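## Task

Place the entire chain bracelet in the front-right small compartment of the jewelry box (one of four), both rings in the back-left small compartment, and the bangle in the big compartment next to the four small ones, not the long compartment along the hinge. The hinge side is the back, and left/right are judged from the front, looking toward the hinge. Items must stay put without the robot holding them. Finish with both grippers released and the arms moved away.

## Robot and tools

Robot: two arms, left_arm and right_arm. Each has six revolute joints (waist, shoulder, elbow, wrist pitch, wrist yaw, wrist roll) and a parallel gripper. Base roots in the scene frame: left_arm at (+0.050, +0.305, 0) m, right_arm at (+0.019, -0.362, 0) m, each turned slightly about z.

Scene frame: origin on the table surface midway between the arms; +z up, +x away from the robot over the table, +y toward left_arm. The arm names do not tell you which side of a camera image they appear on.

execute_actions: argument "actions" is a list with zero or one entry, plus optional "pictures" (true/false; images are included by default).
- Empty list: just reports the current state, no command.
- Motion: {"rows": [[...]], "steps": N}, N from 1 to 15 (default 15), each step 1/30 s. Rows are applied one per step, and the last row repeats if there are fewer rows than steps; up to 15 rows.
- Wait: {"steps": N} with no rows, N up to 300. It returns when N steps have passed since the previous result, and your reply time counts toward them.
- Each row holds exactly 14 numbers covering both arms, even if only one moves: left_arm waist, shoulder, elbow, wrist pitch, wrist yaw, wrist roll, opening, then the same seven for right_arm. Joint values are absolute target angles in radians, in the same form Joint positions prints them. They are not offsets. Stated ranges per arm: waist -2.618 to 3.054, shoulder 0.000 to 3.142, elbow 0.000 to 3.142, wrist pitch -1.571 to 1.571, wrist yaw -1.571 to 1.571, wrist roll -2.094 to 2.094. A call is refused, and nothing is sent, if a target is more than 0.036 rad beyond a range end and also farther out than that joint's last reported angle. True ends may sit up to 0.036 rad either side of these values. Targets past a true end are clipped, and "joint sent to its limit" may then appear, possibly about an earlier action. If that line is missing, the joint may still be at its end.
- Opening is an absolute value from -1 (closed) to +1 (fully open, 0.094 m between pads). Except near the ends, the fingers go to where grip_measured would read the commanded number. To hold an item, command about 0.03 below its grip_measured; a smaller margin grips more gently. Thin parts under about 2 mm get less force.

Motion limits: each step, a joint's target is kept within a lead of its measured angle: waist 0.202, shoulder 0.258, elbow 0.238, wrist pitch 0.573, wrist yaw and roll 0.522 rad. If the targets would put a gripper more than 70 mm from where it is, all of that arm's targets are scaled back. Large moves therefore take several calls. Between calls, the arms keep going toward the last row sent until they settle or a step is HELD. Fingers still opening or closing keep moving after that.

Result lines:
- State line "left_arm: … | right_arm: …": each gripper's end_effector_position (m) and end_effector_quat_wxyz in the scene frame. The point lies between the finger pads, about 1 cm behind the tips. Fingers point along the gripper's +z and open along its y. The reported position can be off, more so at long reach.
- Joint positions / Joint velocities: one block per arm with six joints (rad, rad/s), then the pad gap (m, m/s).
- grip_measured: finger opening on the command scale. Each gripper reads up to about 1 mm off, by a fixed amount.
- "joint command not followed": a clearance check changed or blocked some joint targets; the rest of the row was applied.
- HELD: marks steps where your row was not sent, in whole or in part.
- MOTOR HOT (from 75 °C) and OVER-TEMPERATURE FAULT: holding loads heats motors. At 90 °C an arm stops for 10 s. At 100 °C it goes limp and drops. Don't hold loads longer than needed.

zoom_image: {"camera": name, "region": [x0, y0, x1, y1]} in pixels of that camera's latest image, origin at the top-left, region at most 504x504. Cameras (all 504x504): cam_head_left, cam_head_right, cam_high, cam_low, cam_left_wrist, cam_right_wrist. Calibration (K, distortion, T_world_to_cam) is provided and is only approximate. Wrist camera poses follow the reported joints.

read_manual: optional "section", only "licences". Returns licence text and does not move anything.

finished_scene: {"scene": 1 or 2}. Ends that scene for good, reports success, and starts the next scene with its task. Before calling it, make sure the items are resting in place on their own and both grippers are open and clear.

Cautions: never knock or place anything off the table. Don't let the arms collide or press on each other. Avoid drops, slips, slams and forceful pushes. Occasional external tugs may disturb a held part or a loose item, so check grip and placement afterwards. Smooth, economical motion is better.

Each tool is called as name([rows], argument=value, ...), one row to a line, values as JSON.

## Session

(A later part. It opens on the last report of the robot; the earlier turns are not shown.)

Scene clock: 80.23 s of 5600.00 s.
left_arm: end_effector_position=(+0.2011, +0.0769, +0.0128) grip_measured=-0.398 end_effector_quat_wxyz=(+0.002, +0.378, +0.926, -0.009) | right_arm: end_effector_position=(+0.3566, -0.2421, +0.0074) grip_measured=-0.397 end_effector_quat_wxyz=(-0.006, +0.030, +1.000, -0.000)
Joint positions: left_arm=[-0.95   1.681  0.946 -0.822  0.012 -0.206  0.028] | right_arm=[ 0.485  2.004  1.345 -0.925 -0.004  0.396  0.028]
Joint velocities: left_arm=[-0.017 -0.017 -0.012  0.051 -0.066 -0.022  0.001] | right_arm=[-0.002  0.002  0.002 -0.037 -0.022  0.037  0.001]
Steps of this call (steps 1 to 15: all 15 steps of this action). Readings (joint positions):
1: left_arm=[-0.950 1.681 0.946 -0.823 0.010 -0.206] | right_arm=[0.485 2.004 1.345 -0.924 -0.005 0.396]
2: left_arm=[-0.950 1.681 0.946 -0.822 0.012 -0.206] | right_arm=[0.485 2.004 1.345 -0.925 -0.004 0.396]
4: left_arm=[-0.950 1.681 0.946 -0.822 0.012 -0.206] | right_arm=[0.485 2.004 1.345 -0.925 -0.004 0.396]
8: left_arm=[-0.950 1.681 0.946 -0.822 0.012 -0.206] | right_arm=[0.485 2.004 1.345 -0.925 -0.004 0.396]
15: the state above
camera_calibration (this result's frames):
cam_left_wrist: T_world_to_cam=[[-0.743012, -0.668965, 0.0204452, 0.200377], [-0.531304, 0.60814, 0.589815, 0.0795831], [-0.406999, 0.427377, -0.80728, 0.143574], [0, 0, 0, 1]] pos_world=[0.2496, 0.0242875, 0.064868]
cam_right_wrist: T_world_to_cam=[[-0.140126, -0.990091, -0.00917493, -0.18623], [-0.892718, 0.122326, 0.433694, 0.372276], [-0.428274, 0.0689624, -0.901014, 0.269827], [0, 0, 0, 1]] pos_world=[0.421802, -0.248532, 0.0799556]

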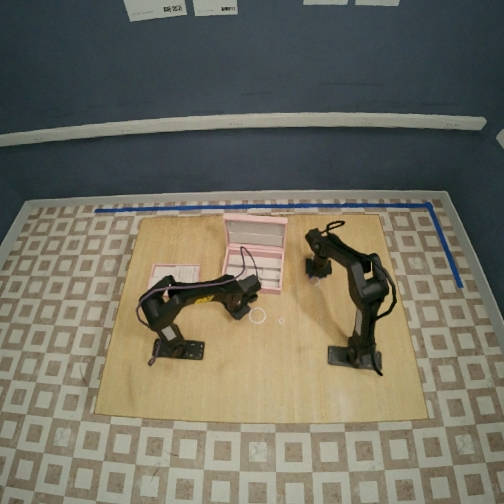

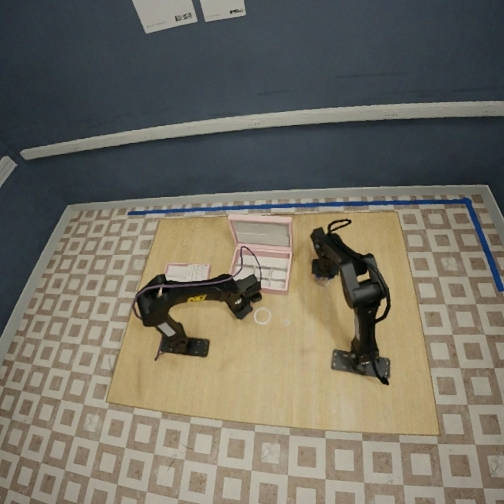

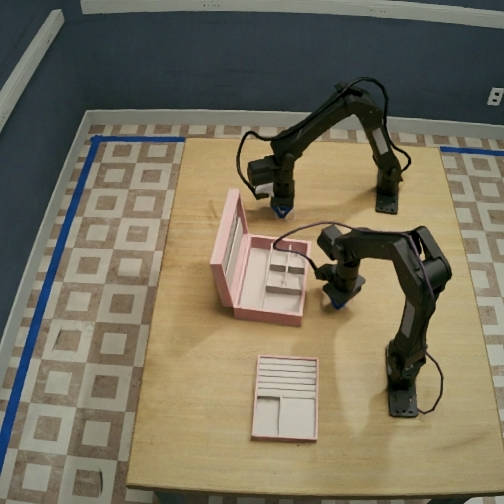

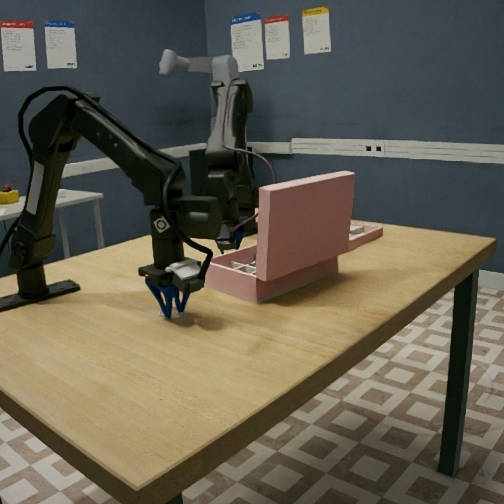

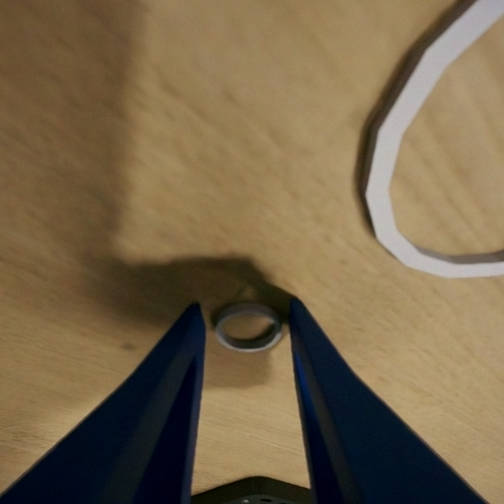

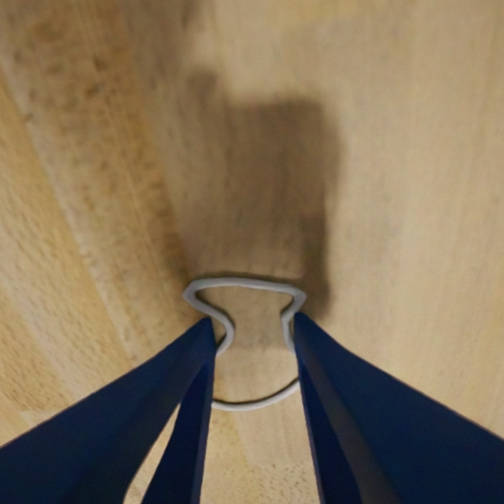

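execute_actions([
  {"rows":[[-0.95,1.71,0.946,-0.808,0,-0.2,-0.47,0.484,2.02,1.345,-0.915,0,0.39,-0.5],[-0.95,1.71,0.946,-0.808,0,-0.2,-0.52,0.484,2.02,1.345,-0.915,0,0.39,-0.6],[-0.95,1.71,0.946,-0.808,0,-0.2,-0.55,0.484,2.02,1.345,-0.915,0,0.39,-0.7],[-0.95,1.71,0.946,-0.808,0,-0.2,-0.58,0.484,2.02,1.345,-0.915,0,0.39,-0.8],[-0.95,1.71,0.946,-0.808,0,-0.2,-0.62,0.484,2.02,1.345,-0.915,0,0.39,-0.9],[-0.95,1.71,0.946,-0.808,0,-0.2,-0.62,0.484,2.02,1.345,-0.915,0,0.39,-1]]},
])

Scene clock: 84.53 s of 5600.00 s.
left_arm: end_effector_position=(+0.2013, +0.0767, +0.0128) grip_measured=-0.610 end_effector_quat_wxyz=(+0.003, +0.378, +0.926, -0.009) | right_arm: end_effector_position=(+0.3592, -0.2410, +0.0096) grip_measured=-0.985 end_effector_quat_wxyz=(-0.001, +0.030, +1.000, +0.002)
Joint positions: left_arm=[-0.95   1.681  0.946 -0.821  0.012 -0.206  0.018] | right_arm=[ 0.485  2.     1.35  -0.921 -0.005  0.395  0.001]
Joint velocities: left_arm=[ 0.002 -0.007 -0.007 -0.051 -0.022 -0.022  0.   ] | right_arm=[-0.002 -0.032 -0.002 -0.022 -0.022 -0.051 -0.001]
Steps of this call (steps 1 to 15: the robot went on to your last target; steps 16 to 90: nothing new was sent; then 0.80 s passed at rest; steps 91 to 105: all 15 steps of this action). Readings (joint positions):
91: left_arm=[-0.950 1.681 0.946 -0.822 0.012 -0.206] | right_arm=[0.485 2.004 1.345 -0.925 -0.004 0.396]
92: left_arm=[-0.950 1.681 0.946 -0.822 0.012 -0.206] | right_arm=[0.485 2.004 1.345 -0.925 -0.004 0.396]
94: left_arm=[-0.950 1.681 0.946 -0.822 0.012 -0.206] | right_arm=[0.485 2.004 1.345 -0.925 -0.004 0.396]
98: left_arm=[-0.950 1.681 0.946 -0.821 0.012 -0.206] | right_arm=[0.485 2.004 1.345 -0.925 -0.004 0.396]
105: the state above
camera_calibration (this result's frames):
cam_left_wrist: T_world_to_cam=[[-0.743025, -0.668946, 0.0206087, 0.200335], [-0.531679, 0.6087, 0.588898, 0.0798531], [-0.406485, 0.426609, -0.807945, 0.143706], [0, 0, 0, 1]] pos_world=[0.249725, 0.0241006, 0.0649526]
cam_right_wrist: T_world_to_cam=[[-0.139625, -0.990089, -0.0151008, -0.184953], [-0.897294, 0.12006, 0.424792, 0.37463], [-0.418769, 0.0728616, -0.905165, 0.270439], [0, 0, 0, 1]] pos_world=[0.423581, -0.247803, 0.0828596]

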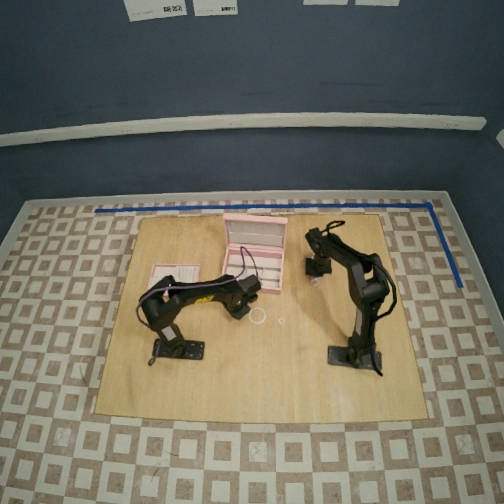

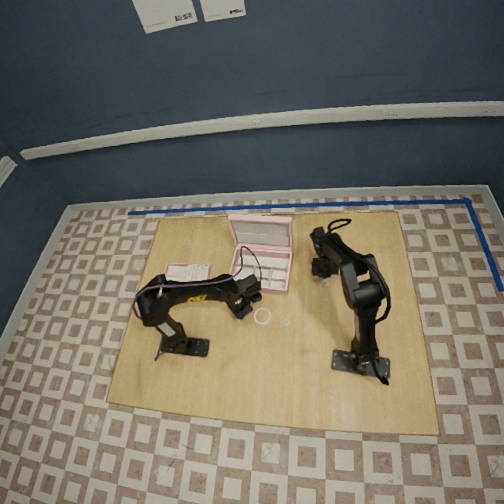

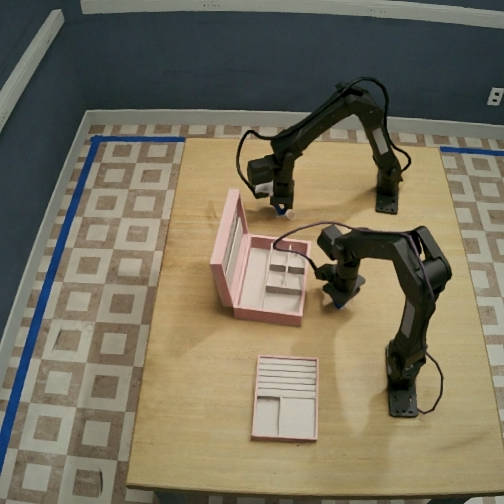

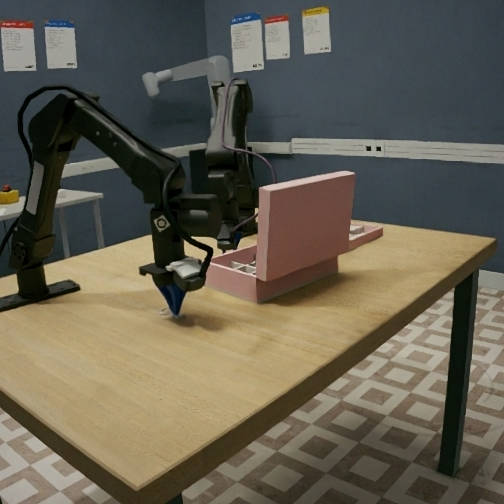

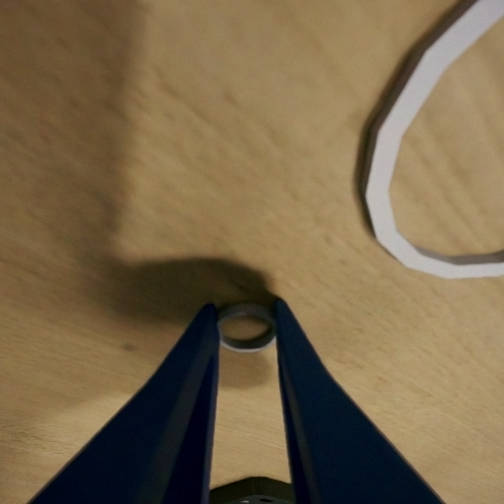

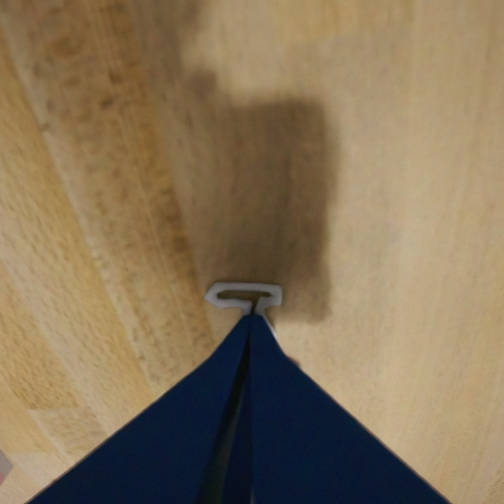

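execute_actions([
  {"rows":[[-0.95,1.71,0.946,-0.808,0,-0.2,-0.68,0.484,2.0,1.35,-0.92,0,0.39,-1],[-0.95,1.71,0.946,-0.808,0,-0.2,-0.68,0.484,1.98,1.35,-0.93,0,0.39,-1],[-0.95,1.71,0.946,-0.808,0,-0.2,-0.68,0.484,1.96,1.36,-0.96,0,0.39,-1],[-0.95,1.71,0.946,-0.808,0,-0.2,-0.68,0.484,1.95,1.38,-0.99,0,0.39,-1],[-0.95,1.71,0.946,-0.808,0,-0.2,-0.68,0.484,1.93,1.4,-1.03,0,0.39,-1],[-0.95,1.71,0.946,-0.808,0,-0.2,-0.68,0.484,1.91,1.42,-1.07,0,0.39,-1]]},
])

Scene clock: 89.47 s of 5600.00 s.
left_arm: end_effector_position=(+0.2013, +0.0767, +0.0128) grip_measured=-0.653 end_effector_quat_wxyz=(+0.003, +0.378, +0.926, -0.009) | right_arm: end_effector_position=(+0.3532, -0.2431, +0.0494) grip_measured=-0.985 end_effector_quat_wxyz=(+0.002, +0.030, +1.000, +0.003)
Joint positions: left_arm=[-0.95   1.681  0.946 -0.821  0.012 -0.206  0.016] | right_arm=[ 0.485  1.92   1.403 -1.047 -0.005  0.395  0.001]
Joint velocities: left_arm=[-0.017  0.002 -0.007  0.037 -0.037  0.051 -0.001] | right_arm=[-0.007 -0.002  0.007 -0.242  0.037  0.007 -0.   ]
Steps of this call (steps 1 to 15: the robot went on to your last target; steps 16 to 90: nothing new was sent; then 1.43 s passed at rest; steps 91 to 105: all 15 steps of this action). Readings (joint positions):
91: left_arm=[-0.950 1.681 0.946 -0.821 0.012 -0.206] | right_arm=[0.485 2.000 1.350 -0.921 -0.005 0.395]
92: left_arm=[-0.950 1.681 0.946 -0.821 0.012 -0.206] | right_arm=[0.485 1.998 1.350 -0.921 -0.005 0.395]
94: left_arm=[-0.950 1.681 0.946 -0.821 0.012 -0.206] | right_arm=[0.485 1.992 1.350 -0.932 -0.005 0.395]
98: left_arm=[-0.950 1.681 0.946 -0.821 0.012 -0.206] | right_arm=[0.485 1.956 1.377 -1.010 -0.005 0.395]
105: the state above
camera_calibration (this result's frames):
cam_left_wrist: T_world_to_cam=[[-0.743025, -0.668946, 0.0206087, 0.200335], [-0.531679, 0.6087, 0.588898, 0.0798531], [-0.406485, 0.426609, -0.807945, 0.143706], [0, 0, 0, 1]] pos_world=[0.249725, 0.0241006, 0.0649526]
cam_right_wrist: T_world_to_cam=[[-0.139497, -0.990045, -0.0187698, -0.187105], [-0.900483, 0.118947, 0.418308, 0.353808], [-0.411911, 0.0752547, -0.908111, 0.302374], [0, 0, 0, 1]] pos_world=[0.417048, -0.250082, 0.123076]

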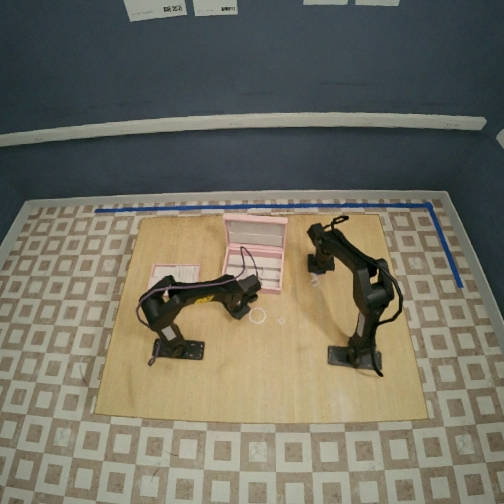

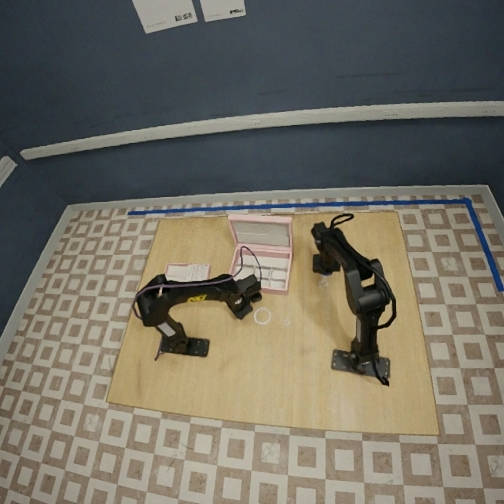

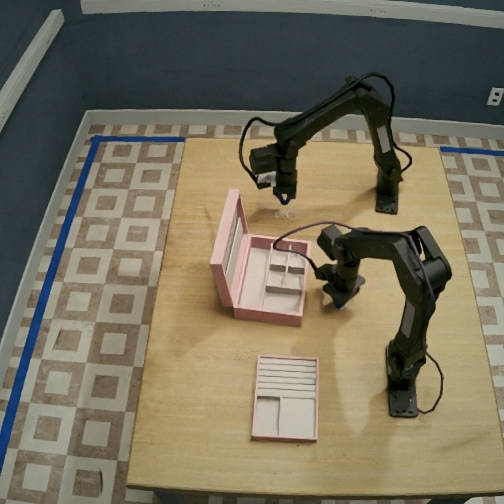

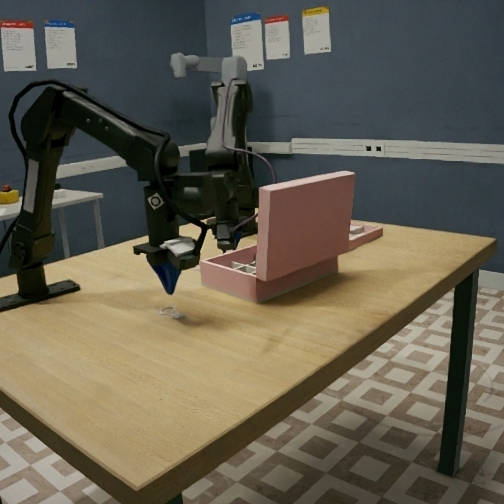

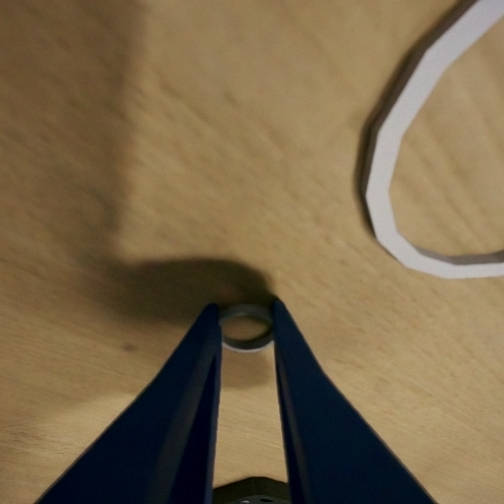

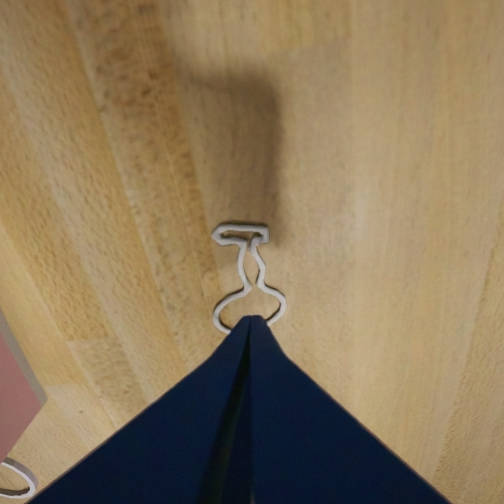

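execute_actions([
  {"rows":[[-0.95,1.68,0.96,-0.83,0,-0.2,-0.68,0.484,1.93,1.4,-1.02,0,0.39,-0.5],[-0.95,1.66,0.98,-0.87,0,-0.2,-0.68,0.484,1.94,1.38,-1.0,0,0.39,-0.5],[-0.95,1.63,1.01,-0.92,0,-0.2,-0.68,0.484,1.95,1.37,-0.98,0,0.39,-0.5],[-0.95,1.6,1.05,-0.98,0,-0.2,-0.68,0.484,1.96,1.35,-0.96,0,0.39,-0.5],[-0.95,1.57,1.1,-1.06,0,-0.2,-0.68,0.484,1.98,1.34,-0.94,0,0.39,-0.5],[-0.95,1.55,1.15,-1.14,0,-0.2,-0.68,0.484,1.99,1.335,-0.93,0,0.39,-0.5],[-0.95,1.53,1.2,-1.22,0,-0.2,-0.68,0.484,2.0,1.335,-0.92,0,0.39,-0.5],[-0.95,1.5,1.24,-1.28,0,-0.2,-0.68,0.484,2.02,1.335,-0.915,0,0.39,-0.5],[-0.95,1.5,1.24,-1.28,0,-0.2,-0.68,0.484,2.05,1.335,-0.915,0,0.39,-0.5]]},
], pictures=false)

execute_actions([
  {"rows":[[-0.93,1.55,1.3,-1.3,0,-0.25,-0.68,0.484,2.05,1.335,-0.915,0,0.39,-0.5],[-0.91,1.6,1.36,-1.31,0,-0.3,-0.68,0.484,2.05,1.335,-0.915,0,0.39,-0.5],[-0.89,1.65,1.42,-1.32,0,-0.33,-0.68,0.484,2.05,1.335,-0.915,0,0.39,-0.5],[-0.87,1.7,1.48,-1.33,0,-0.36,-0.68,0.484,2.05,1.335,-0.915,0,0.39,-0.5],[-0.85,1.75,1.54,-1.34,0,-0.4,-0.68,0.484,2.05,1.335,-0.915,0,0.39,-0.5],[-0.83,1.8,1.6,-1.35,0,-0.43,-0.68,0.484,2.05,1.335,-0.915,0,0.39,-0.5],[-0.82,1.85,1.66,-1.36,0,-0.46,-0.68,0.484,2.05,1.335,-0.915,0,0.39,-0.5],[-0.8,1.9,1.72,-1.37,0,-0.5,-0.68,0.484,2.05,1.335,-0.915,0,0.39,-0.5],[-0.79,1.95,1.78,-1.38,0,-0.52,-0.68,0.484,2.05,1.335,-0.915,0,0.39,-0.5],[-0.78,2,1.84,-1.39,0,-0.55,-0.68,0.484,2.05,1.335,-0.915,0,0.39,-0.5],[-0.76,2.05,1.9,-1.4,0,-0.57,-0.68,0.484,2.05,1.335,-0.915,0,0.39,-0.5],[-0.75,2.1,1.96,-1.41,0,-0.6,-0.68,0.484,2.05,1.335,-0.915,0,0.39,-0.5],[-0.74,2.15,2.02,-1.42,0,-0.63,-0.68,0.484,2.05,1.335,-0.915,0,0.39,-0.5],[-0.73,2.2,2.07,-1.43,0,-0.63,-0.68,0.484,2.05,1.335,-0.915,0,0.39,-0.5],[-0.726,2.24,2.12,-1.43,0,-0.63,-0.68,0.484,2.05,1.335,-0.915,0,0.39,-0.5]]},
], pictures=false)

execute_actions([
  {"steps":25},
])

Scene clock: 105.23 s of 5600.00 s.
left_arm: end_effector_position=(+0.2052, +0.0720, +0.1328) grip_measured=-0.653 end_effector_quat_wxyz=(+0.048, +0.378, +0.924, -0.037) | right_arm: end_effector_position=(+0.3557, -0.2423, +0.0067) grip_measured=-0.503 end_effector_quat_wxyz=(-0.013, +0.030, +0.999, -0.002)
Joint positions: left_arm=[-0.95   1.489  1.24  -1.2    0.008 -0.206  0.016] | right_arm=[ 0.485  2.013  1.357 -0.94  -0.005  0.395  0.023]
Joint velocities: left_arm=[-0.012  0.09  -0.002 -0.491  0.022  0.081  0.   ] | right_arm=[-0.002 -0.017  0.002  0.007  0.037  0.007  0.   ]
Steps of this call (steps 1 to 30: the robot went on to your last target; steps 31 to 90: nothing new was sent; then 12.27 s passed at rest; steps 91 to 105: all 15 steps of this action). Readings (joint positions):
91: left_arm=[-0.950 1.681 0.946 -0.821 0.012 -0.206] | right_arm=[0.485 1.920 1.403 -1.059 -0.005 0.395]
92: left_arm=[-0.950 1.681 0.948 -0.825 0.012 -0.206] | right_arm=[0.485 1.921 1.401 -1.051 -0.005 0.395]
94: left_arm=[-0.950 1.675 0.967 -0.864 0.010 -0.206] | right_arm=[0.485 1.927 1.390 -1.023 -0.005 0.395]
98: left_arm=[-0.950 1.602 1.116 -1.047 0.009 -0.206] | right_arm=[0.485 1.980 1.354 -0.970 -0.005 0.395]
105: the state above

Scene clock: 105.73 s of 5600.00 s.
left_arm: end_effector_position=(+0.3568, +0.0020, +0.1161) grip_measured=-0.653 end_effector_quat_wxyz=(+0.022, +0.115, +0.993, -0.022) | right_arm: end_effector_position=(+0.3557, -0.2423, +0.0067) grip_measured=-0.503 end_effector_quat_wxyz=(-0.013, +0.030, +0.999, -0.002)
Joint positions: left_arm=[-0.748  2.155  2.015 -1.369  0.008 -0.549  0.016] | right_arm=[ 0.485  2.013  1.357 -0.94  -0.005  0.395  0.023]
Joint velocities: left_arm=[ 0.271  1.326  1.487 -0.139 -0.037 -0.505 -0.   ] | right_arm=[-0.007 -0.012  0.012 -0.051 -0.022 -0.037 -0.   ]
Steps of this call (steps 1 to 15: all 15 steps of this action). Readings (joint positions):
1: left_arm=[-0.949 1.498 1.245 -1.222 0.008 -0.212] | right_arm=[0.485 2.013 1.357 -0.940 -0.005 0.395]
2: left_arm=[-0.945 1.517 1.266 -1.250 0.008 -0.226] | right_arm=[0.485 2.013 1.357 -0.940 -0.005 0.395]
4: left_arm=[-0.920 1.594 1.356 -1.296 0.009 -0.264] | right_arm=[0.485 2.013 1.357 -0.940 -0.005 0.395]
8: left_arm=[-0.844 1.803 1.603 -1.322 0.008 -0.370] | right_arm=[0.485 2.013 1.357 -0.940 -0.005 0.395]
15: the state above

Scene clock: 106.57 s of 5600.00 s.
left_arm: end_effector_position=(+0.3674, +0.0055, +0.0927) grip_measured=-0.653 end_effector_quat_wxyz=(-0.004, +0.068, +0.998, +0.000) | right_arm: end_effector_position=(+0.3557, -0.2423, +0.0067) grip_measured=-0.503 end_effector_quat_wxyz=(-0.013, +0.030, +0.999, -0.002)
Joint positions: left_arm=[-0.726  2.257  2.089 -1.41   0.005 -0.621  0.016] | right_arm=[ 0.485  2.013  1.357 -0.94  -0.005  0.395  0.023]
Joint velocities: left_arm=[-0.012  0.002  0.017  0.007  0.037 -0.007 -0.   ] | right_arm=[-0.012  0.002  0.002  0.022 -0.066 -0.022  0.   ]
Steps of this call (steps 1 to 25: the robot went on to your last target). Readings (joint positions):
1: left_arm=[-0.739 2.194 2.055 -1.369 0.007 -0.563] | right_arm=[0.485 2.013 1.357 -0.940 -0.005 0.395]
2: left_arm=[-0.733 2.221 2.075 -1.369 0.006 -0.575] | right_arm=[0.485 2.013 1.357 -0.940 -0.005 0.395]
4: left_arm=[-0.726 2.248 2.080 -1.375 0.005 -0.592] | right_arm=[0.485 2.013 1.357 -0.940 -0.005 0.395]
8: left_arm=[-0.726 2.257 2.083 -1.398 0.005 -0.610] | right_arm=[0.485 2.013 1.357 -0.940 -0.005 0.395]
25: the state above
camera_calibration (this result's frames):
cam_left_wrist: T_world_to_cam=[[-0.196083, -0.98056, 0.00726381, 0.0764954], [-0.779423, 0.160348, 0.605631, 0.256402], [-0.595022, 0.113093, -0.795713, 0.376026], [0, 0, 0, 1]] pos_world=[0.438589, -0.00863103, 0.143368]
cam_right_wrist: T_world_to_cam=[[-0.139847, -0.990167, -0.00356462, -0.186718], [-0.886956, 0.123668, 0.444989, 0.369916], [-0.440173, 0.0653921, -0.895529, 0.272174], [0, 0, 0, 1]] pos_world=[0.421791, -0.248427, 0.0784652]

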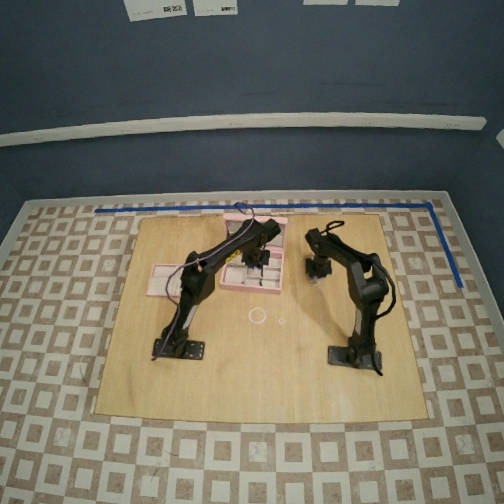

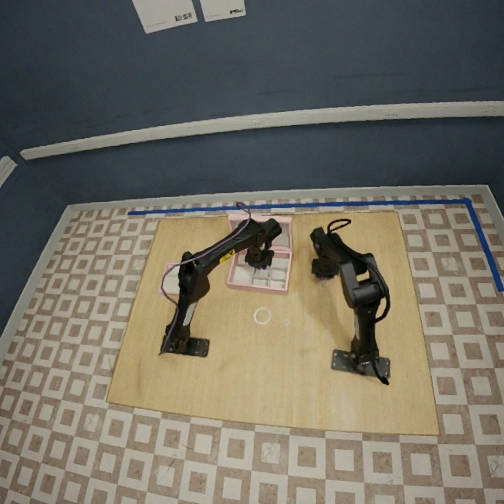

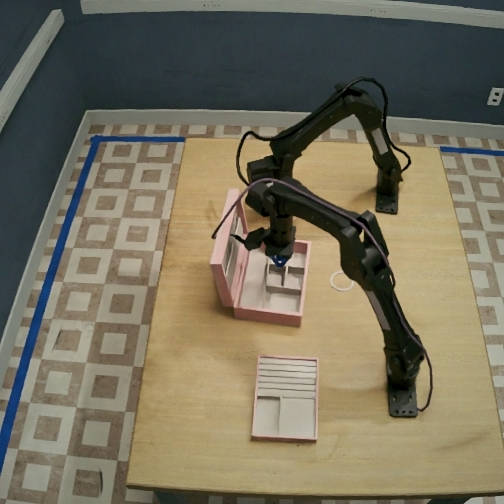

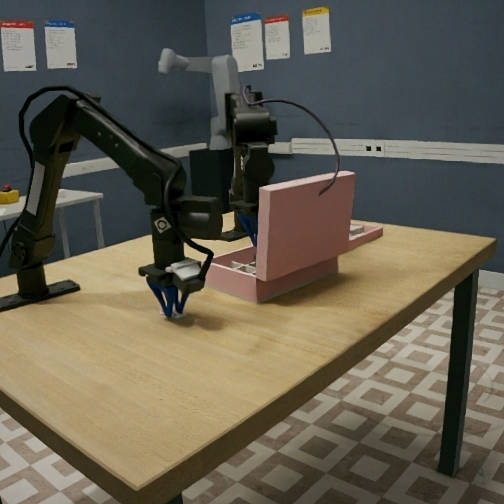

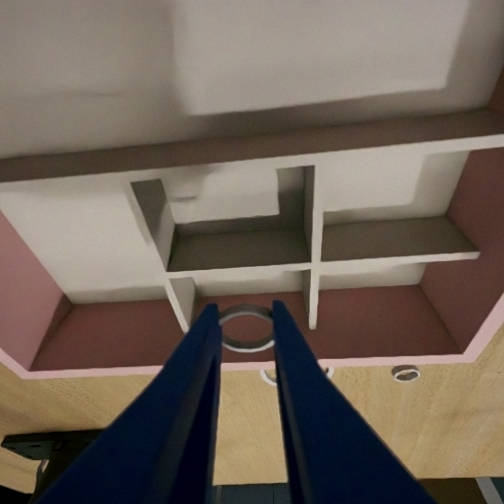

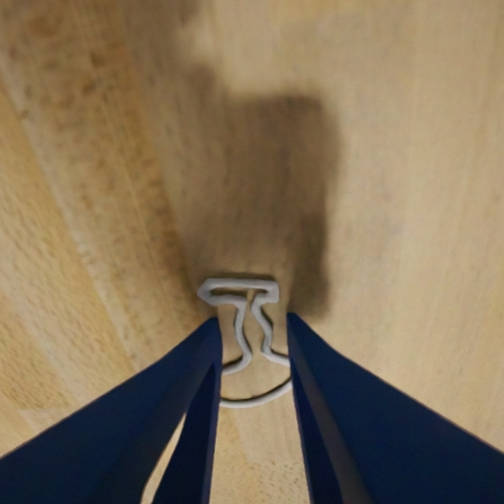

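execute_actions([
  {"rows":[[-0.71,2.25,2.07,-1.4,0,-0.6,-0.68,0.484,2.0,1.35,-0.94,0,0.39,-0.4],[-0.7,2.25,2.07,-1.38,0,-0.6,-0.68,0.484,1.97,1.35,-0.95,0,0.39,-0.4],[-0.69,2.25,2.06,-1.36,0,-0.59,-0.68,0.484,1.95,1.35,-0.96,0,0.39,-0.4],[-0.68,2.25,2.05,-1.34,0,-0.59,-0.68,0.484,1.93,1.35,-0.97,0,0.39,-0.4],[-0.678,2.25,2.03,-1.32,0,-0.59,-0.68,0.484,1.93,1.35,-0.97,0,0.39,-0.4],[-0.678,2.25,2.01,-1.3,0,-0.59,-0.68,0.484,1.93,1.35,-0.97,0,0.39,-0.4],[-0.678,2.25,1.99,-1.28,0,-0.59,-0.68,0.484,1.93,1.35,-0.97,0,0.6,-0.4],[-0.678,2.25,1.97,-1.26,0,-0.59,-0.68,0.484,1.93,1.35,-0.97,0,0.9,-0.4],[-0.678,2.25,1.95,-1.24,0,-0.59,-0.68,0.484,1.93,1.35,-0.97,0,1.2,0],[-0.678,2.25,1.93,-1.22,0,-0.59,-0.68,0.484,1.93,1.35,-0.97,0,1.5,0.4],[-0.678,2.25,1.91,-1.2,0,-0.59,-0.68,0.484,1.93,1.35,-0.97,0,1.8,0.9],[-0.678,2.25,1.89,-1.18,0,-0.59,-0.68,0.484,1.93,1.35,-0.97,0,1.93,0.9]]},
], pictures=false)

execute_actions([
  {"steps":20},
])

Scene clock: 122.23 s of 5600.00 s.
left_arm: end_effector_position=(+0.3766, +0.0240, +0.0454) grip_measured=-0.653 end_effector_quat_wxyz=(-0.011, +0.056, +0.998, +0.006) | right_arm: end_effector_position=(+0.3579, -0.2418, +0.0300) grip_measured=+0.894 end_effector_quat_wxyz=(+0.008, +0.424, +0.905, +0.010)
Joint positions: left_arm=[-0.68   2.257  1.901 -1.239  0.005 -0.599  0.016] | right_arm=[ 0.485  1.943  1.355 -0.957 -0.003  1.212  0.089]
Joint velocities: left_arm=[-0.002 -0.007 -0.149  0.139 -0.037  0.007  0.001] | right_arm=[ 0.017 -0.012 -0.032  0.007 -0.007  2.806  0.006]
Steps of this call (steps 1 to 15: the robot went on to your last target; steps 16 to 90: nothing new was sent; then 12.17 s passed at rest; steps 91 to 105: all 15 steps of this action). Readings (joint positions):
91: left_arm=[-0.726 2.257 2.089 -1.410 0.005 -0.619] | right_arm=[0.485 2.010 1.357 -0.940 -0.003 0.395]
92: left_arm=[-0.725 2.257 2.089 -1.409 0.005 -0.617] | right_arm=[0.485 2.009 1.357 -0.941 -0.003 0.395]
94: left_arm=[-0.718 2.257 2.083 -1.395 0.005 -0.610] | right_arm=[0.485 1.996 1.356 -0.946 -0.003 0.395]
98: left_arm=[-0.690 2.257 2.024 -1.336 0.005 -0.603] | right_arm=[0.485 1.952 1.355 -0.954 -0.003 0.511]
105: the state above

Scene clock: 122.90 s of 5600.00 s.
left_arm: end_effector_position=(+0.3841, +0.0175, +0.0448) grip_measured=-0.653 end_effector_quat_wxyz=(+0.005, +0.056, +0.998, -0.007) | right_arm: end_effector_position=(+0.3578, -0.2419, +0.0300) grip_measured=+0.897 end_effector_quat_wxyz=(+0.004, +0.710, +0.704, +0.012)
Joint positions: left_arm=[-0.68   2.257  1.899 -1.197  0.005 -0.598  0.016] | right_arm=[ 0.485  1.943  1.355 -0.957 -0.003  1.915  0.089]
Joint velocities: left_arm=[-0.012 -0.002 -0.012  0.051 -0.037  0.051 -0.   ] | right_arm=[-0.007  0.007 -0.012 -0.007 -0.007  0.066  0.001]
Steps of this call (steps 1 to 20: the robot went on to your last target). Readings (joint positions):
1: left_arm=[-0.680 2.257 1.899 -1.234 0.005 -0.599] | right_arm=[0.485 1.943 1.355 -0.957 -0.003 1.313]
2: left_arm=[-0.680 2.257 1.899 -1.228 0.005 -0.599] | right_arm=[0.485 1.943 1.355 -0.957 -0.003 1.413]
4: left_arm=[-0.680 2.257 1.899 -1.215 0.005 -0.599] | right_arm=[0.485 1.943 1.355 -0.957 -0.003 1.596]
8: left_arm=[-0.680 2.257 1.899 -1.204 0.005 -0.598] | right_arm=[0.485 1.943 1.355 -0.957 -0.003 1.791]
20: the state above
camera_calibration (this result's frames):
cam_left_wrist: T_world_to_cam=[[-0.17418, -0.984539, 0.0185558, 0.0830653], [-0.79268, 0.151367, 0.590547, 0.302405], [-0.584225, 0.0881524, -0.80679, 0.343246], [0, 0, 0, 1]] pos_world=[0.454712, 0.00574892, 0.0968019]
cam_right_wrist: T_world_to_cam=[[-0.995503, 0.0887636, -0.0330758, 0.38204], [0.0657325, 0.898745, 0.433517, 0.208322], [0.0682073, 0.429394, -0.900538, 0.200242], [0, 0, 0, 1]] pos_world=[0.352971, -0.307123, 0.102651]

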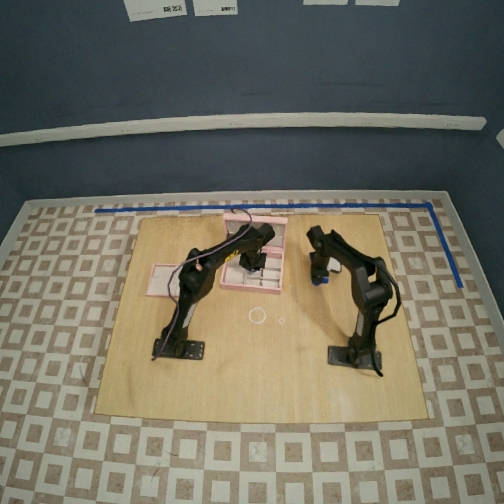

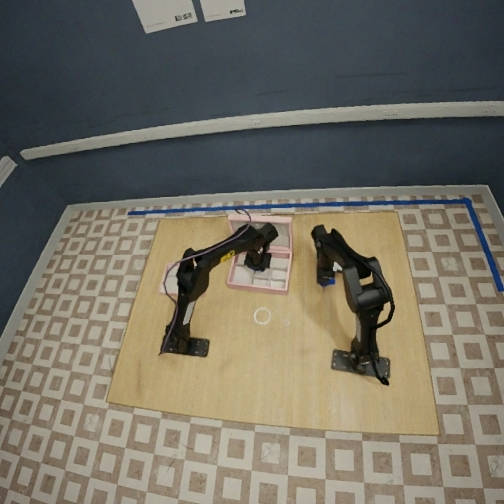

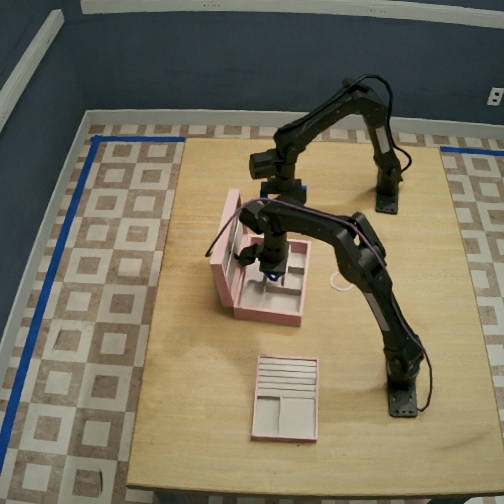

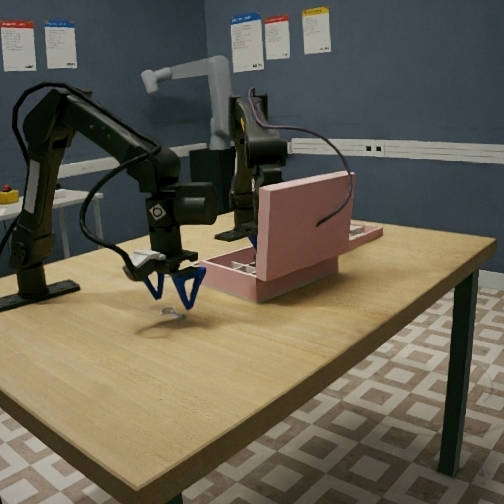

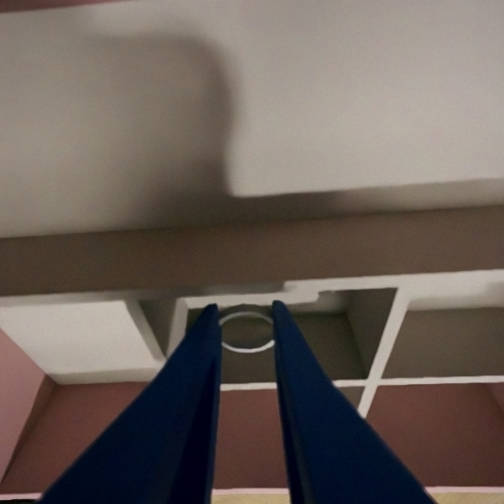

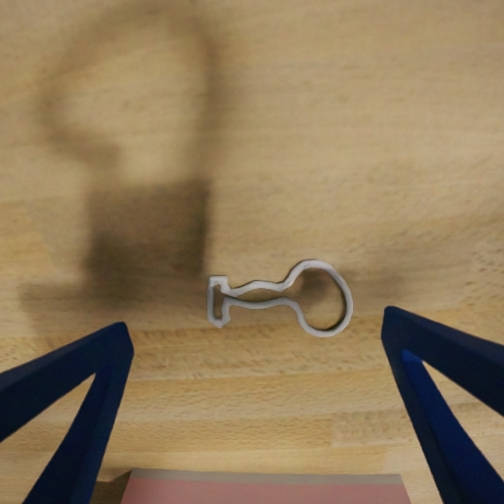

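execute_actions([
  {"rows":[[-0.7,2.24,1.89,-1.23,0,-0.59,-0.68,0.5,1.94,1.33,-0.94,0,1.93,0.9],[-0.7,2.23,1.88,-1.23,0,-0.59,-0.68,0.51,1.94,1.32,-0.93,0,1.93,0.9],[-0.7,2.23,1.87,-1.22,0,-0.59,-0.68,0.518,1.95,1.31,-0.91,0,1.93,0.9],[-0.7,2.23,1.86,-1.21,0,-0.59,-0.68,0.518,1.96,1.3,-0.9,0,1.93,0.9],[-0.7,2.23,1.85,-1.2,0,-0.59,-0.68,0.518,1.97,1.3,-0.89,0,1.93,0.9],[-0.7,2.23,1.84,-1.18,0,-0.59,-0.68,0.518,1.98,1.3,-0.89,0,1.93,0.9],[-0.7,2.23,1.83,-1.17,0,-0.59,-0.68,0.518,1.99,1.3,-0.89,0,1.93,0.9],[-0.7,2.23,1.82,-1.15,0,-0.59,-0.68,0.518,2.0,1.3,-0.89,0,1.93,0.9]]},
], pictures=false)

execute_actions([
  {"steps":12},
])

Scene clock: 133.43 s of 5600.00 s.
left_arm: end_effector_position=(+0.3727, +0.0223, +0.0290) grip_measured=-0.653 end_effector_quat_wxyz=(-0.010, +0.061, +0.998, +0.005) | right_arm: end_effector_position=(+0.3526, -0.2328, +0.0075) grip_measured=+0.897 end_effector_quat_wxyz=(+0.001, +0.703, +0.711, +0.006)
Joint positions: left_arm=[-0.69   2.257  1.835 -1.171  0.003 -0.598  0.016] | right_arm=[ 0.513  1.981  1.313 -0.891 -0.003  1.924  0.089]
Joint velocities: left_arm=[-0.007  0.022 -0.002  0.051 -0.037 -0.066  0.001] | right_arm=[-0.002  0.007  0.002 -0.051 -0.022 -0.007 -0.001]
Steps of this call (steps 1 to 30: the robot went on to your last target; steps 31 to 90: nothing new was sent; then 7.03 s passed at rest; steps 91 to 105: all 15 steps of this action). Readings (joint positions):
91: left_arm=[-0.681 2.257 1.899 -1.198 0.005 -0.598] | right_arm=[0.485 1.943 1.352 -0.954 -0.003 1.923]
92: left_arm=[-0.682 2.257 1.899 -1.200 0.005 -0.598] | right_arm=[0.487 1.943 1.348 -0.948 -0.003 1.923]
94: left_arm=[-0.685 2.257 1.893 -1.201 0.005 -0.598] | right_arm=[0.497 1.943 1.331 -0.930 -0.003 1.923]
98: left_arm=[-0.690 2.257 1.855 -1.192 0.005 -0.598] | right_arm=[0.512 1.972 1.313 -0.911 -0.003 1.923]
105: the state above

Scene clock: 133.83 s of 5600.00 s.
left_arm: end_effector_position=(+0.3734, +0.0217, +0.0290) grip_measured=-0.653 end_effector_quat_wxyz=(-0.008, +0.061, +0.998, +0.004) | right_arm: end_effector_position=(+0.3527, -0.2328, +0.0075) grip_measured=+0.897 end_effector_quat_wxyz=(+0.001, +0.703, +0.711, +0.006)
Joint positions: left_arm=[-0.69   2.257  1.835 -1.167  0.003 -0.598  0.016] | right_arm=[ 0.513  1.981  1.313 -0.891 -0.003  1.924  0.089]
Joint velocities: left_arm=[-0.007  0.002 -0.007 -0.007 -0.081 -0.037 -0.001] | right_arm=[-0.002 -0.012 -0.017 -0.022 -0.051 -0.095  0.   ]
Steps of this call (steps 1 to 12: the robot went on to your last target). Readings (joint positions):
1: left_arm=[-0.690 2.257 1.835 -1.170 0.003 -0.598] | right_arm=[0.513 1.981 1.313 -0.891 -0.003 1.924]
2: left_arm=[-0.690 2.257 1.835 -1.170 0.003 -0.598] | right_arm=[0.513 1.981 1.313 -0.891 -0.003 1.924]
4: left_arm=[-0.690 2.257 1.835 -1.168 0.003 -0.598] | right_arm=[0.513 1.981 1.313 -0.891 -0.003 1.924]
8: left_arm=[-0.690 2.257 1.835 -1.168 0.003 -0.598] | right_arm=[0.513 1.981 1.313 -0.891 -0.003 1.924]
12: the state above
camera_calibration (this result's frames):
cam_left_wrist: T_world_to_cam=[[-0.183337, -0.98305, 0.0000968504, 0.0894786], [-0.776625, 0.1449, 0.613073, 0.296201], [-0.602695, 0.112324, -0.790026, 0.329745], [0, 0, 0, 1]] pos_world=[0.445177, 0.00800438, 0.0789059]
cam_right_wrist: T_world_to_cam=[[-0.997355, 0.0696367, -0.0208443, 0.371541], [0.0540032, 0.901794, 0.428779, 0.215155], [0.048656, 0.426519, -0.903169, 0.182675], [0, 0, 0, 1]] pos_world=[0.350051, -0.297813, 0.0804768]

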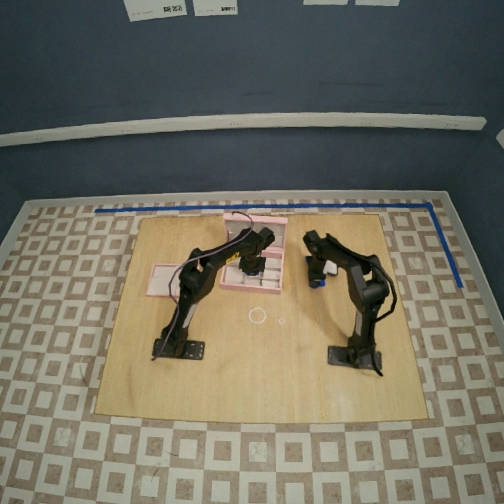

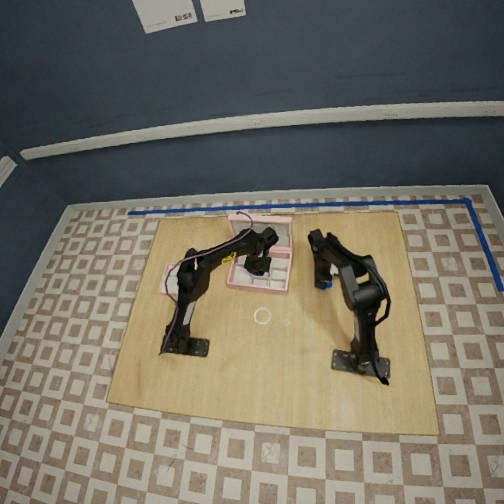

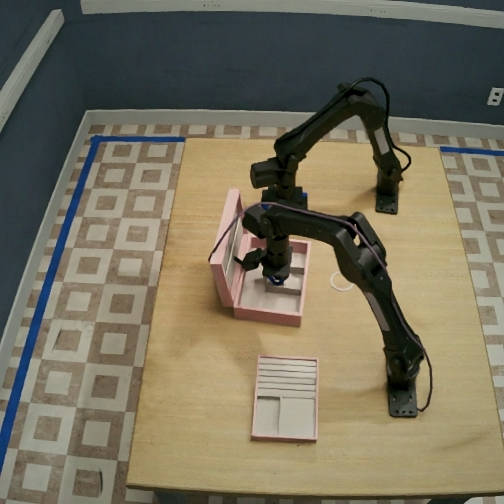

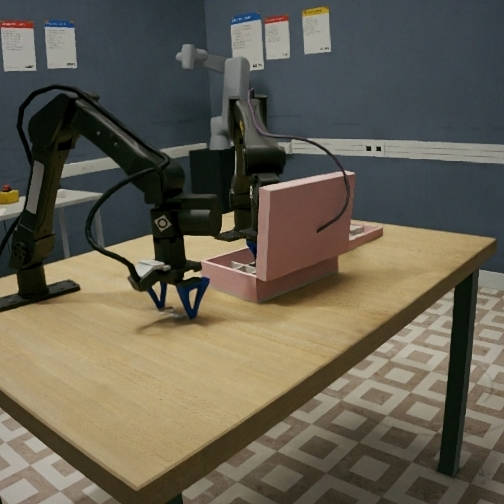

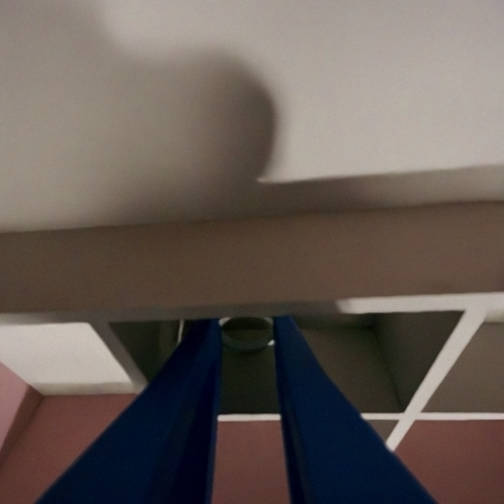

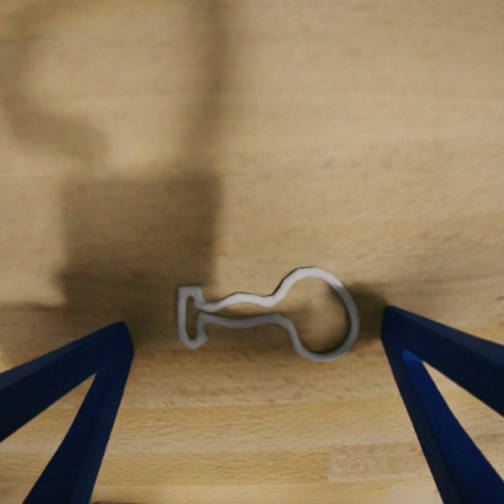

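execute_actions([
  {"rows":[[-0.7,2.23,1.8,-1.15,0,-0.59,-0.68,0.49,1.98,1.31,-0.89,0,1.93,0.7],[-0.7,2.23,1.8,-1.15,0,-0.59,-0.68,0.49,1.98,1.31,-0.89,0,1.93,0.7],[-0.7,2.23,1.8,-1.15,0,-0.59,-0.68,0.49,1.98,1.31,-0.89,0,1.93,0.7],[-0.7,2.23,1.8,-1.15,0,-0.59,-0.68,0.49,1.98,1.31,-0.89,0,1.93,0.7],[-0.7,2.23,1.8,-1.15,0,-0.59,-0.68,0.49,2.04,1.31,-0.89,0,1.93,0.7],[-0.7,2.23,1.8,-1.15,0,-0.59,-0.68,0.49,2.04,1.31,-0.89,0,1.93,0.7],[-0.7,2.23,1.8,-1.15,0,-0.59,-0.68,0.49,2.04,1.31,-0.89,0,1.93,0.7],[-0.7,2.23,1.8,-1.15,0,-0.59,-0.55,0.49,2.04,1.31,-0.89,0,1.93,0.5],[-0.7,2.23,1.8,-1.15,0,-0.59,-0.55,0.49,2.04,1.31,-0.89,0,1.93,0.3],[-0.7,2.23,1.8,-1.15,0,-0.59,-0.5,0.49,2.04,1.31,-0.89,0,1.93,0.1],[-0.7,2.23,1.8,-1.15,0,-0.59,-0.5,0.49,2.04,1.31,-0.89,0,1.93,-0.1],[-0.7,2.23,1.8,-1.15,0,-0.59,-0.5,0.49,2.04,1.31,-0.89,0,1.93,-0.3],[-0.7,2.23,1.8,-1.15,0,-0.59,-0.5,0.49,2.04,1.31,-0.89,0,1.93,-0.5],[-0.7,2.23,1.8,-1.15,0,-0.59,-0.5,0.49,2.04,1.31,-0.89,0,1.93,-0.6]]},
], pictures=false)

execute_actions([
  {"rows":[[-0.7,2.23,1.85,-1.17,0,-0.59,-0.5,0.49,2.04,1.31,-0.89,0,1.93,-0.65],[-0.7,2.23,1.87,-1.2,0,-0.59,-0.5,0.49,2.04,1.31,-0.89,0,1.93,-0.7],[-0.7,2.23,1.9,-1.23,0,-0.59,-0.5,0.49,2.04,1.31,-0.89,0,1.93,-0.75],[-0.7,2.23,1.93,-1.26,0,-0.59,-0.5,0.49,2.04,1.31,-0.89,0,1.93,-0.8],[-0.7,2.23,1.96,-1.29,0,-0.59,-0.5,0.49,2.04,1.31,-0.89,0,1.93,-0.85],[-0.7,2.23,2,-1.33,0,-0.59,-0.5,0.49,2.04,1.31,-0.89,0,1.93,-0.9],[-0.7,2.23,2.03,-1.36,0,-0.59,-0.5,0.49,2.04,1.31,-0.89,0,1.93,-0.95],[-0.7,2.23,2.06,-1.39,0,-0.59,-0.5,0.49,2.04,1.31,-0.89,0,1.93,-1],[-0.7,2.23,2.09,-1.42,0,-0.59,-0.5,0.49,2.04,1.31,-0.89,0,1.93,-1]]},
])

Scene clock: 150.70 s of 5600.00 s.
left_arm: end_effector_position=(+0.3721, +0.0233, +0.0257) grip_measured=-0.502 end_effector_quat_wxyz=(-0.009, +0.061, +0.998, +0.006) | right_arm: end_effector_position=(+0.3548, -0.2362, +0.0065) grip_measured=-0.582 end_effector_quat_wxyz=(-0.001, +0.708, +0.707, +0.006)
Joint positions: left_arm=[-0.69   2.256  1.82  -1.158  0.001 -0.598  0.023] | right_arm=[ 0.501  1.986  1.316 -0.89  -0.006  1.924  0.02 ]
Joint velocities: left_arm=[-0.007  0.027  0.007 -0.095 -0.007  0.007 -0.002] | right_arm=[-0.007 -0.002  0.027 -0.007  0.051 -0.022 -0.029]
Steps of this call (steps 1 to 15: the robot went on to your last target; steps 16 to 90: nothing new was sent; then 13.37 s passed at rest; steps 91 to 105: all 15 steps of this action). Readings (joint positions):
91: left_arm=[-0.690 2.256 1.832 -1.165 0.003 -0.598] | right_arm=[0.512 1.981 1.313 -0.891 -0.003 1.924]
92: left_arm=[-0.690 2.256 1.828 -1.164 0.003 -0.598] | right_arm=[0.510 1.981 1.313 -0.890 -0.003 1.924]
94: left_arm=[-0.690 2.256 1.821 -1.161 0.002 -0.598] | right_arm=[0.504 1.981 1.313 -0.890 -0.004 1.924]
98: left_arm=[-0.690 2.256 1.820 -1.158 0.001 -0.598] | right_arm=[0.502 1.985 1.314 -0.890 -0.006 1.924]
105: the state above

Scene clock: 151.20 s of 5600.00 s.
left_arm: end_effector_position=(+0.3842, +0.0127, +0.0966) grip_measured=-0.502 end_effector_quat_wxyz=(+0.016, +0.061, +0.998, -0.013) | right_arm: end_effector_position=(+0.3548, -0.2363, +0.0065) grip_measured=-0.966 end_effector_quat_wxyz=(-0.001, +0.708, +0.706, +0.006)
Joint positions: left_arm=[-0.69   2.237  2.071 -1.364  0.001 -0.598  0.023] | right_arm=[ 0.5    1.986  1.316 -0.89  -0.006  1.924  0.002]
Joint velocities: left_arm=[ 0.002  0.007 -0.012 -0.212 -0.007  0.037  0.001] | right_arm=[-0.032  0.007 -0.022 -0.007  0.007 -0.007  0.001]
Steps of this call (steps 1 to 15: all 15 steps of this action). Readings (joint positions):
1: left_arm=[-0.690 2.256 1.820 -1.158 0.001 -0.598] | right_arm=[0.500 1.986 1.316 -0.890 -0.006 1.924]
2: left_arm=[-0.690 2.256 1.823 -1.161 0.001 -0.598] | right_arm=[0.500 1.986 1.316 -0.890 -0.006 1.924]
4: left_arm=[-0.690 2.256 1.849 -1.188 0.001 -0.598] | right_arm=[0.500 1.986 1.316 -0.890 -0.006 1.924]
8: left_arm=[-0.690 2.256 1.975 -1.274 0.001 -0.598] | right_arm=[0.500 1.986 1.316 -0.890 -0.006 1.924]
15: the state above
camera_calibration (this result's frames):
cam_left_wrist: T_world_to_cam=[[-0.183965, -0.982521, 0.0284548, 0.0801212], [-0.803523, 0.166997, 0.571369, 0.278448], [-0.566133, 0.0822474, -0.8202, 0.379893], [0, 0, 0, 1]] pos_world=[0.453549, 0.000975545, 0.150212]
cam_right_wrist: T_world_to_cam=[[-0.996415, 0.0825838, -0.0183626, 0.376573], [0.0666305, 0.899804, 0.431177, 0.213659], [0.052131, 0.428407, -0.902081, 0.182409], [0, 0, 0, 1]] pos_world=[0.351478, -0.301495, 0.0793371]

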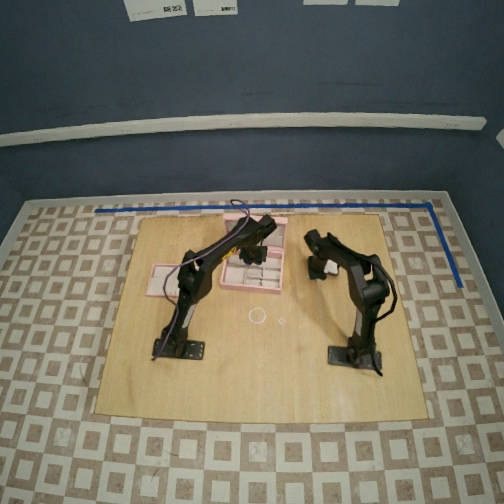

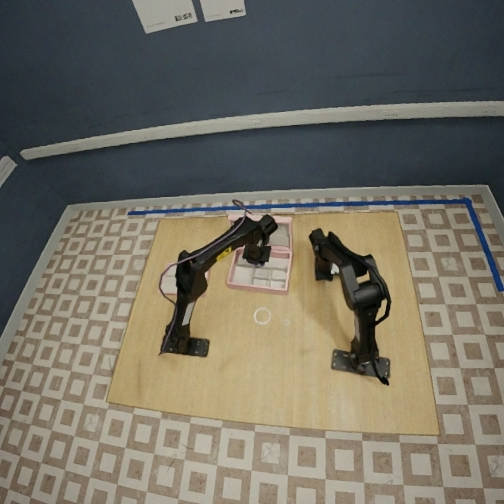

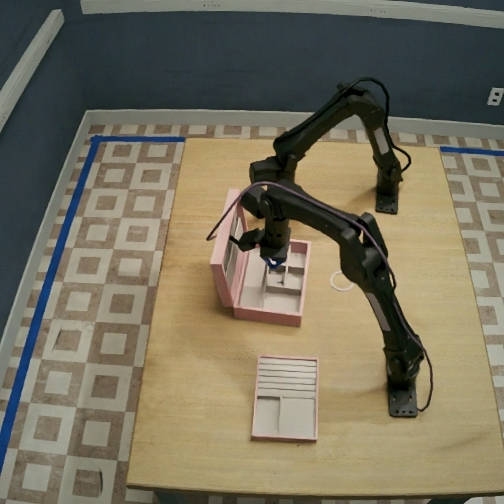

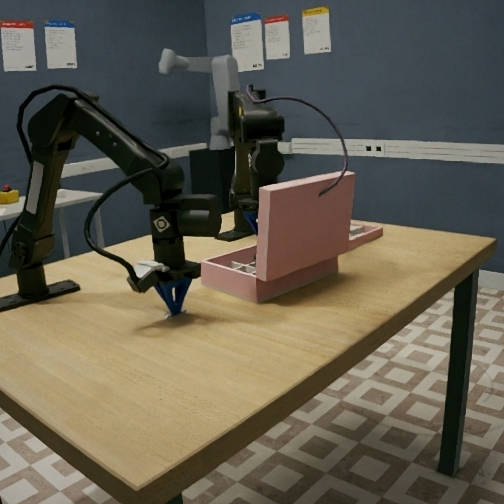

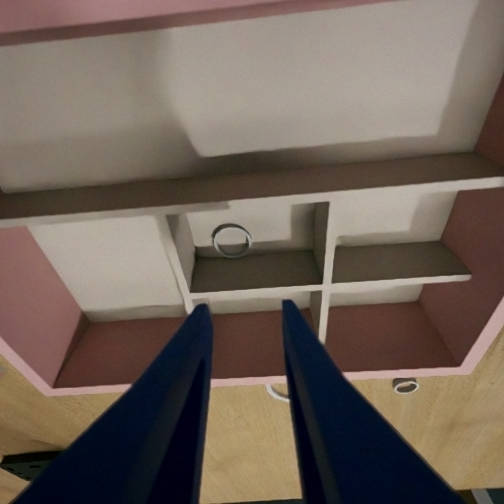

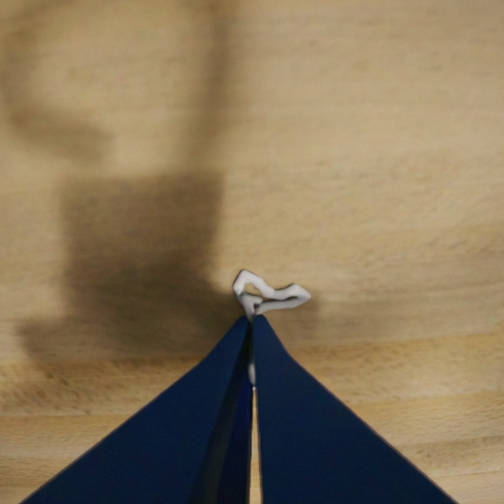

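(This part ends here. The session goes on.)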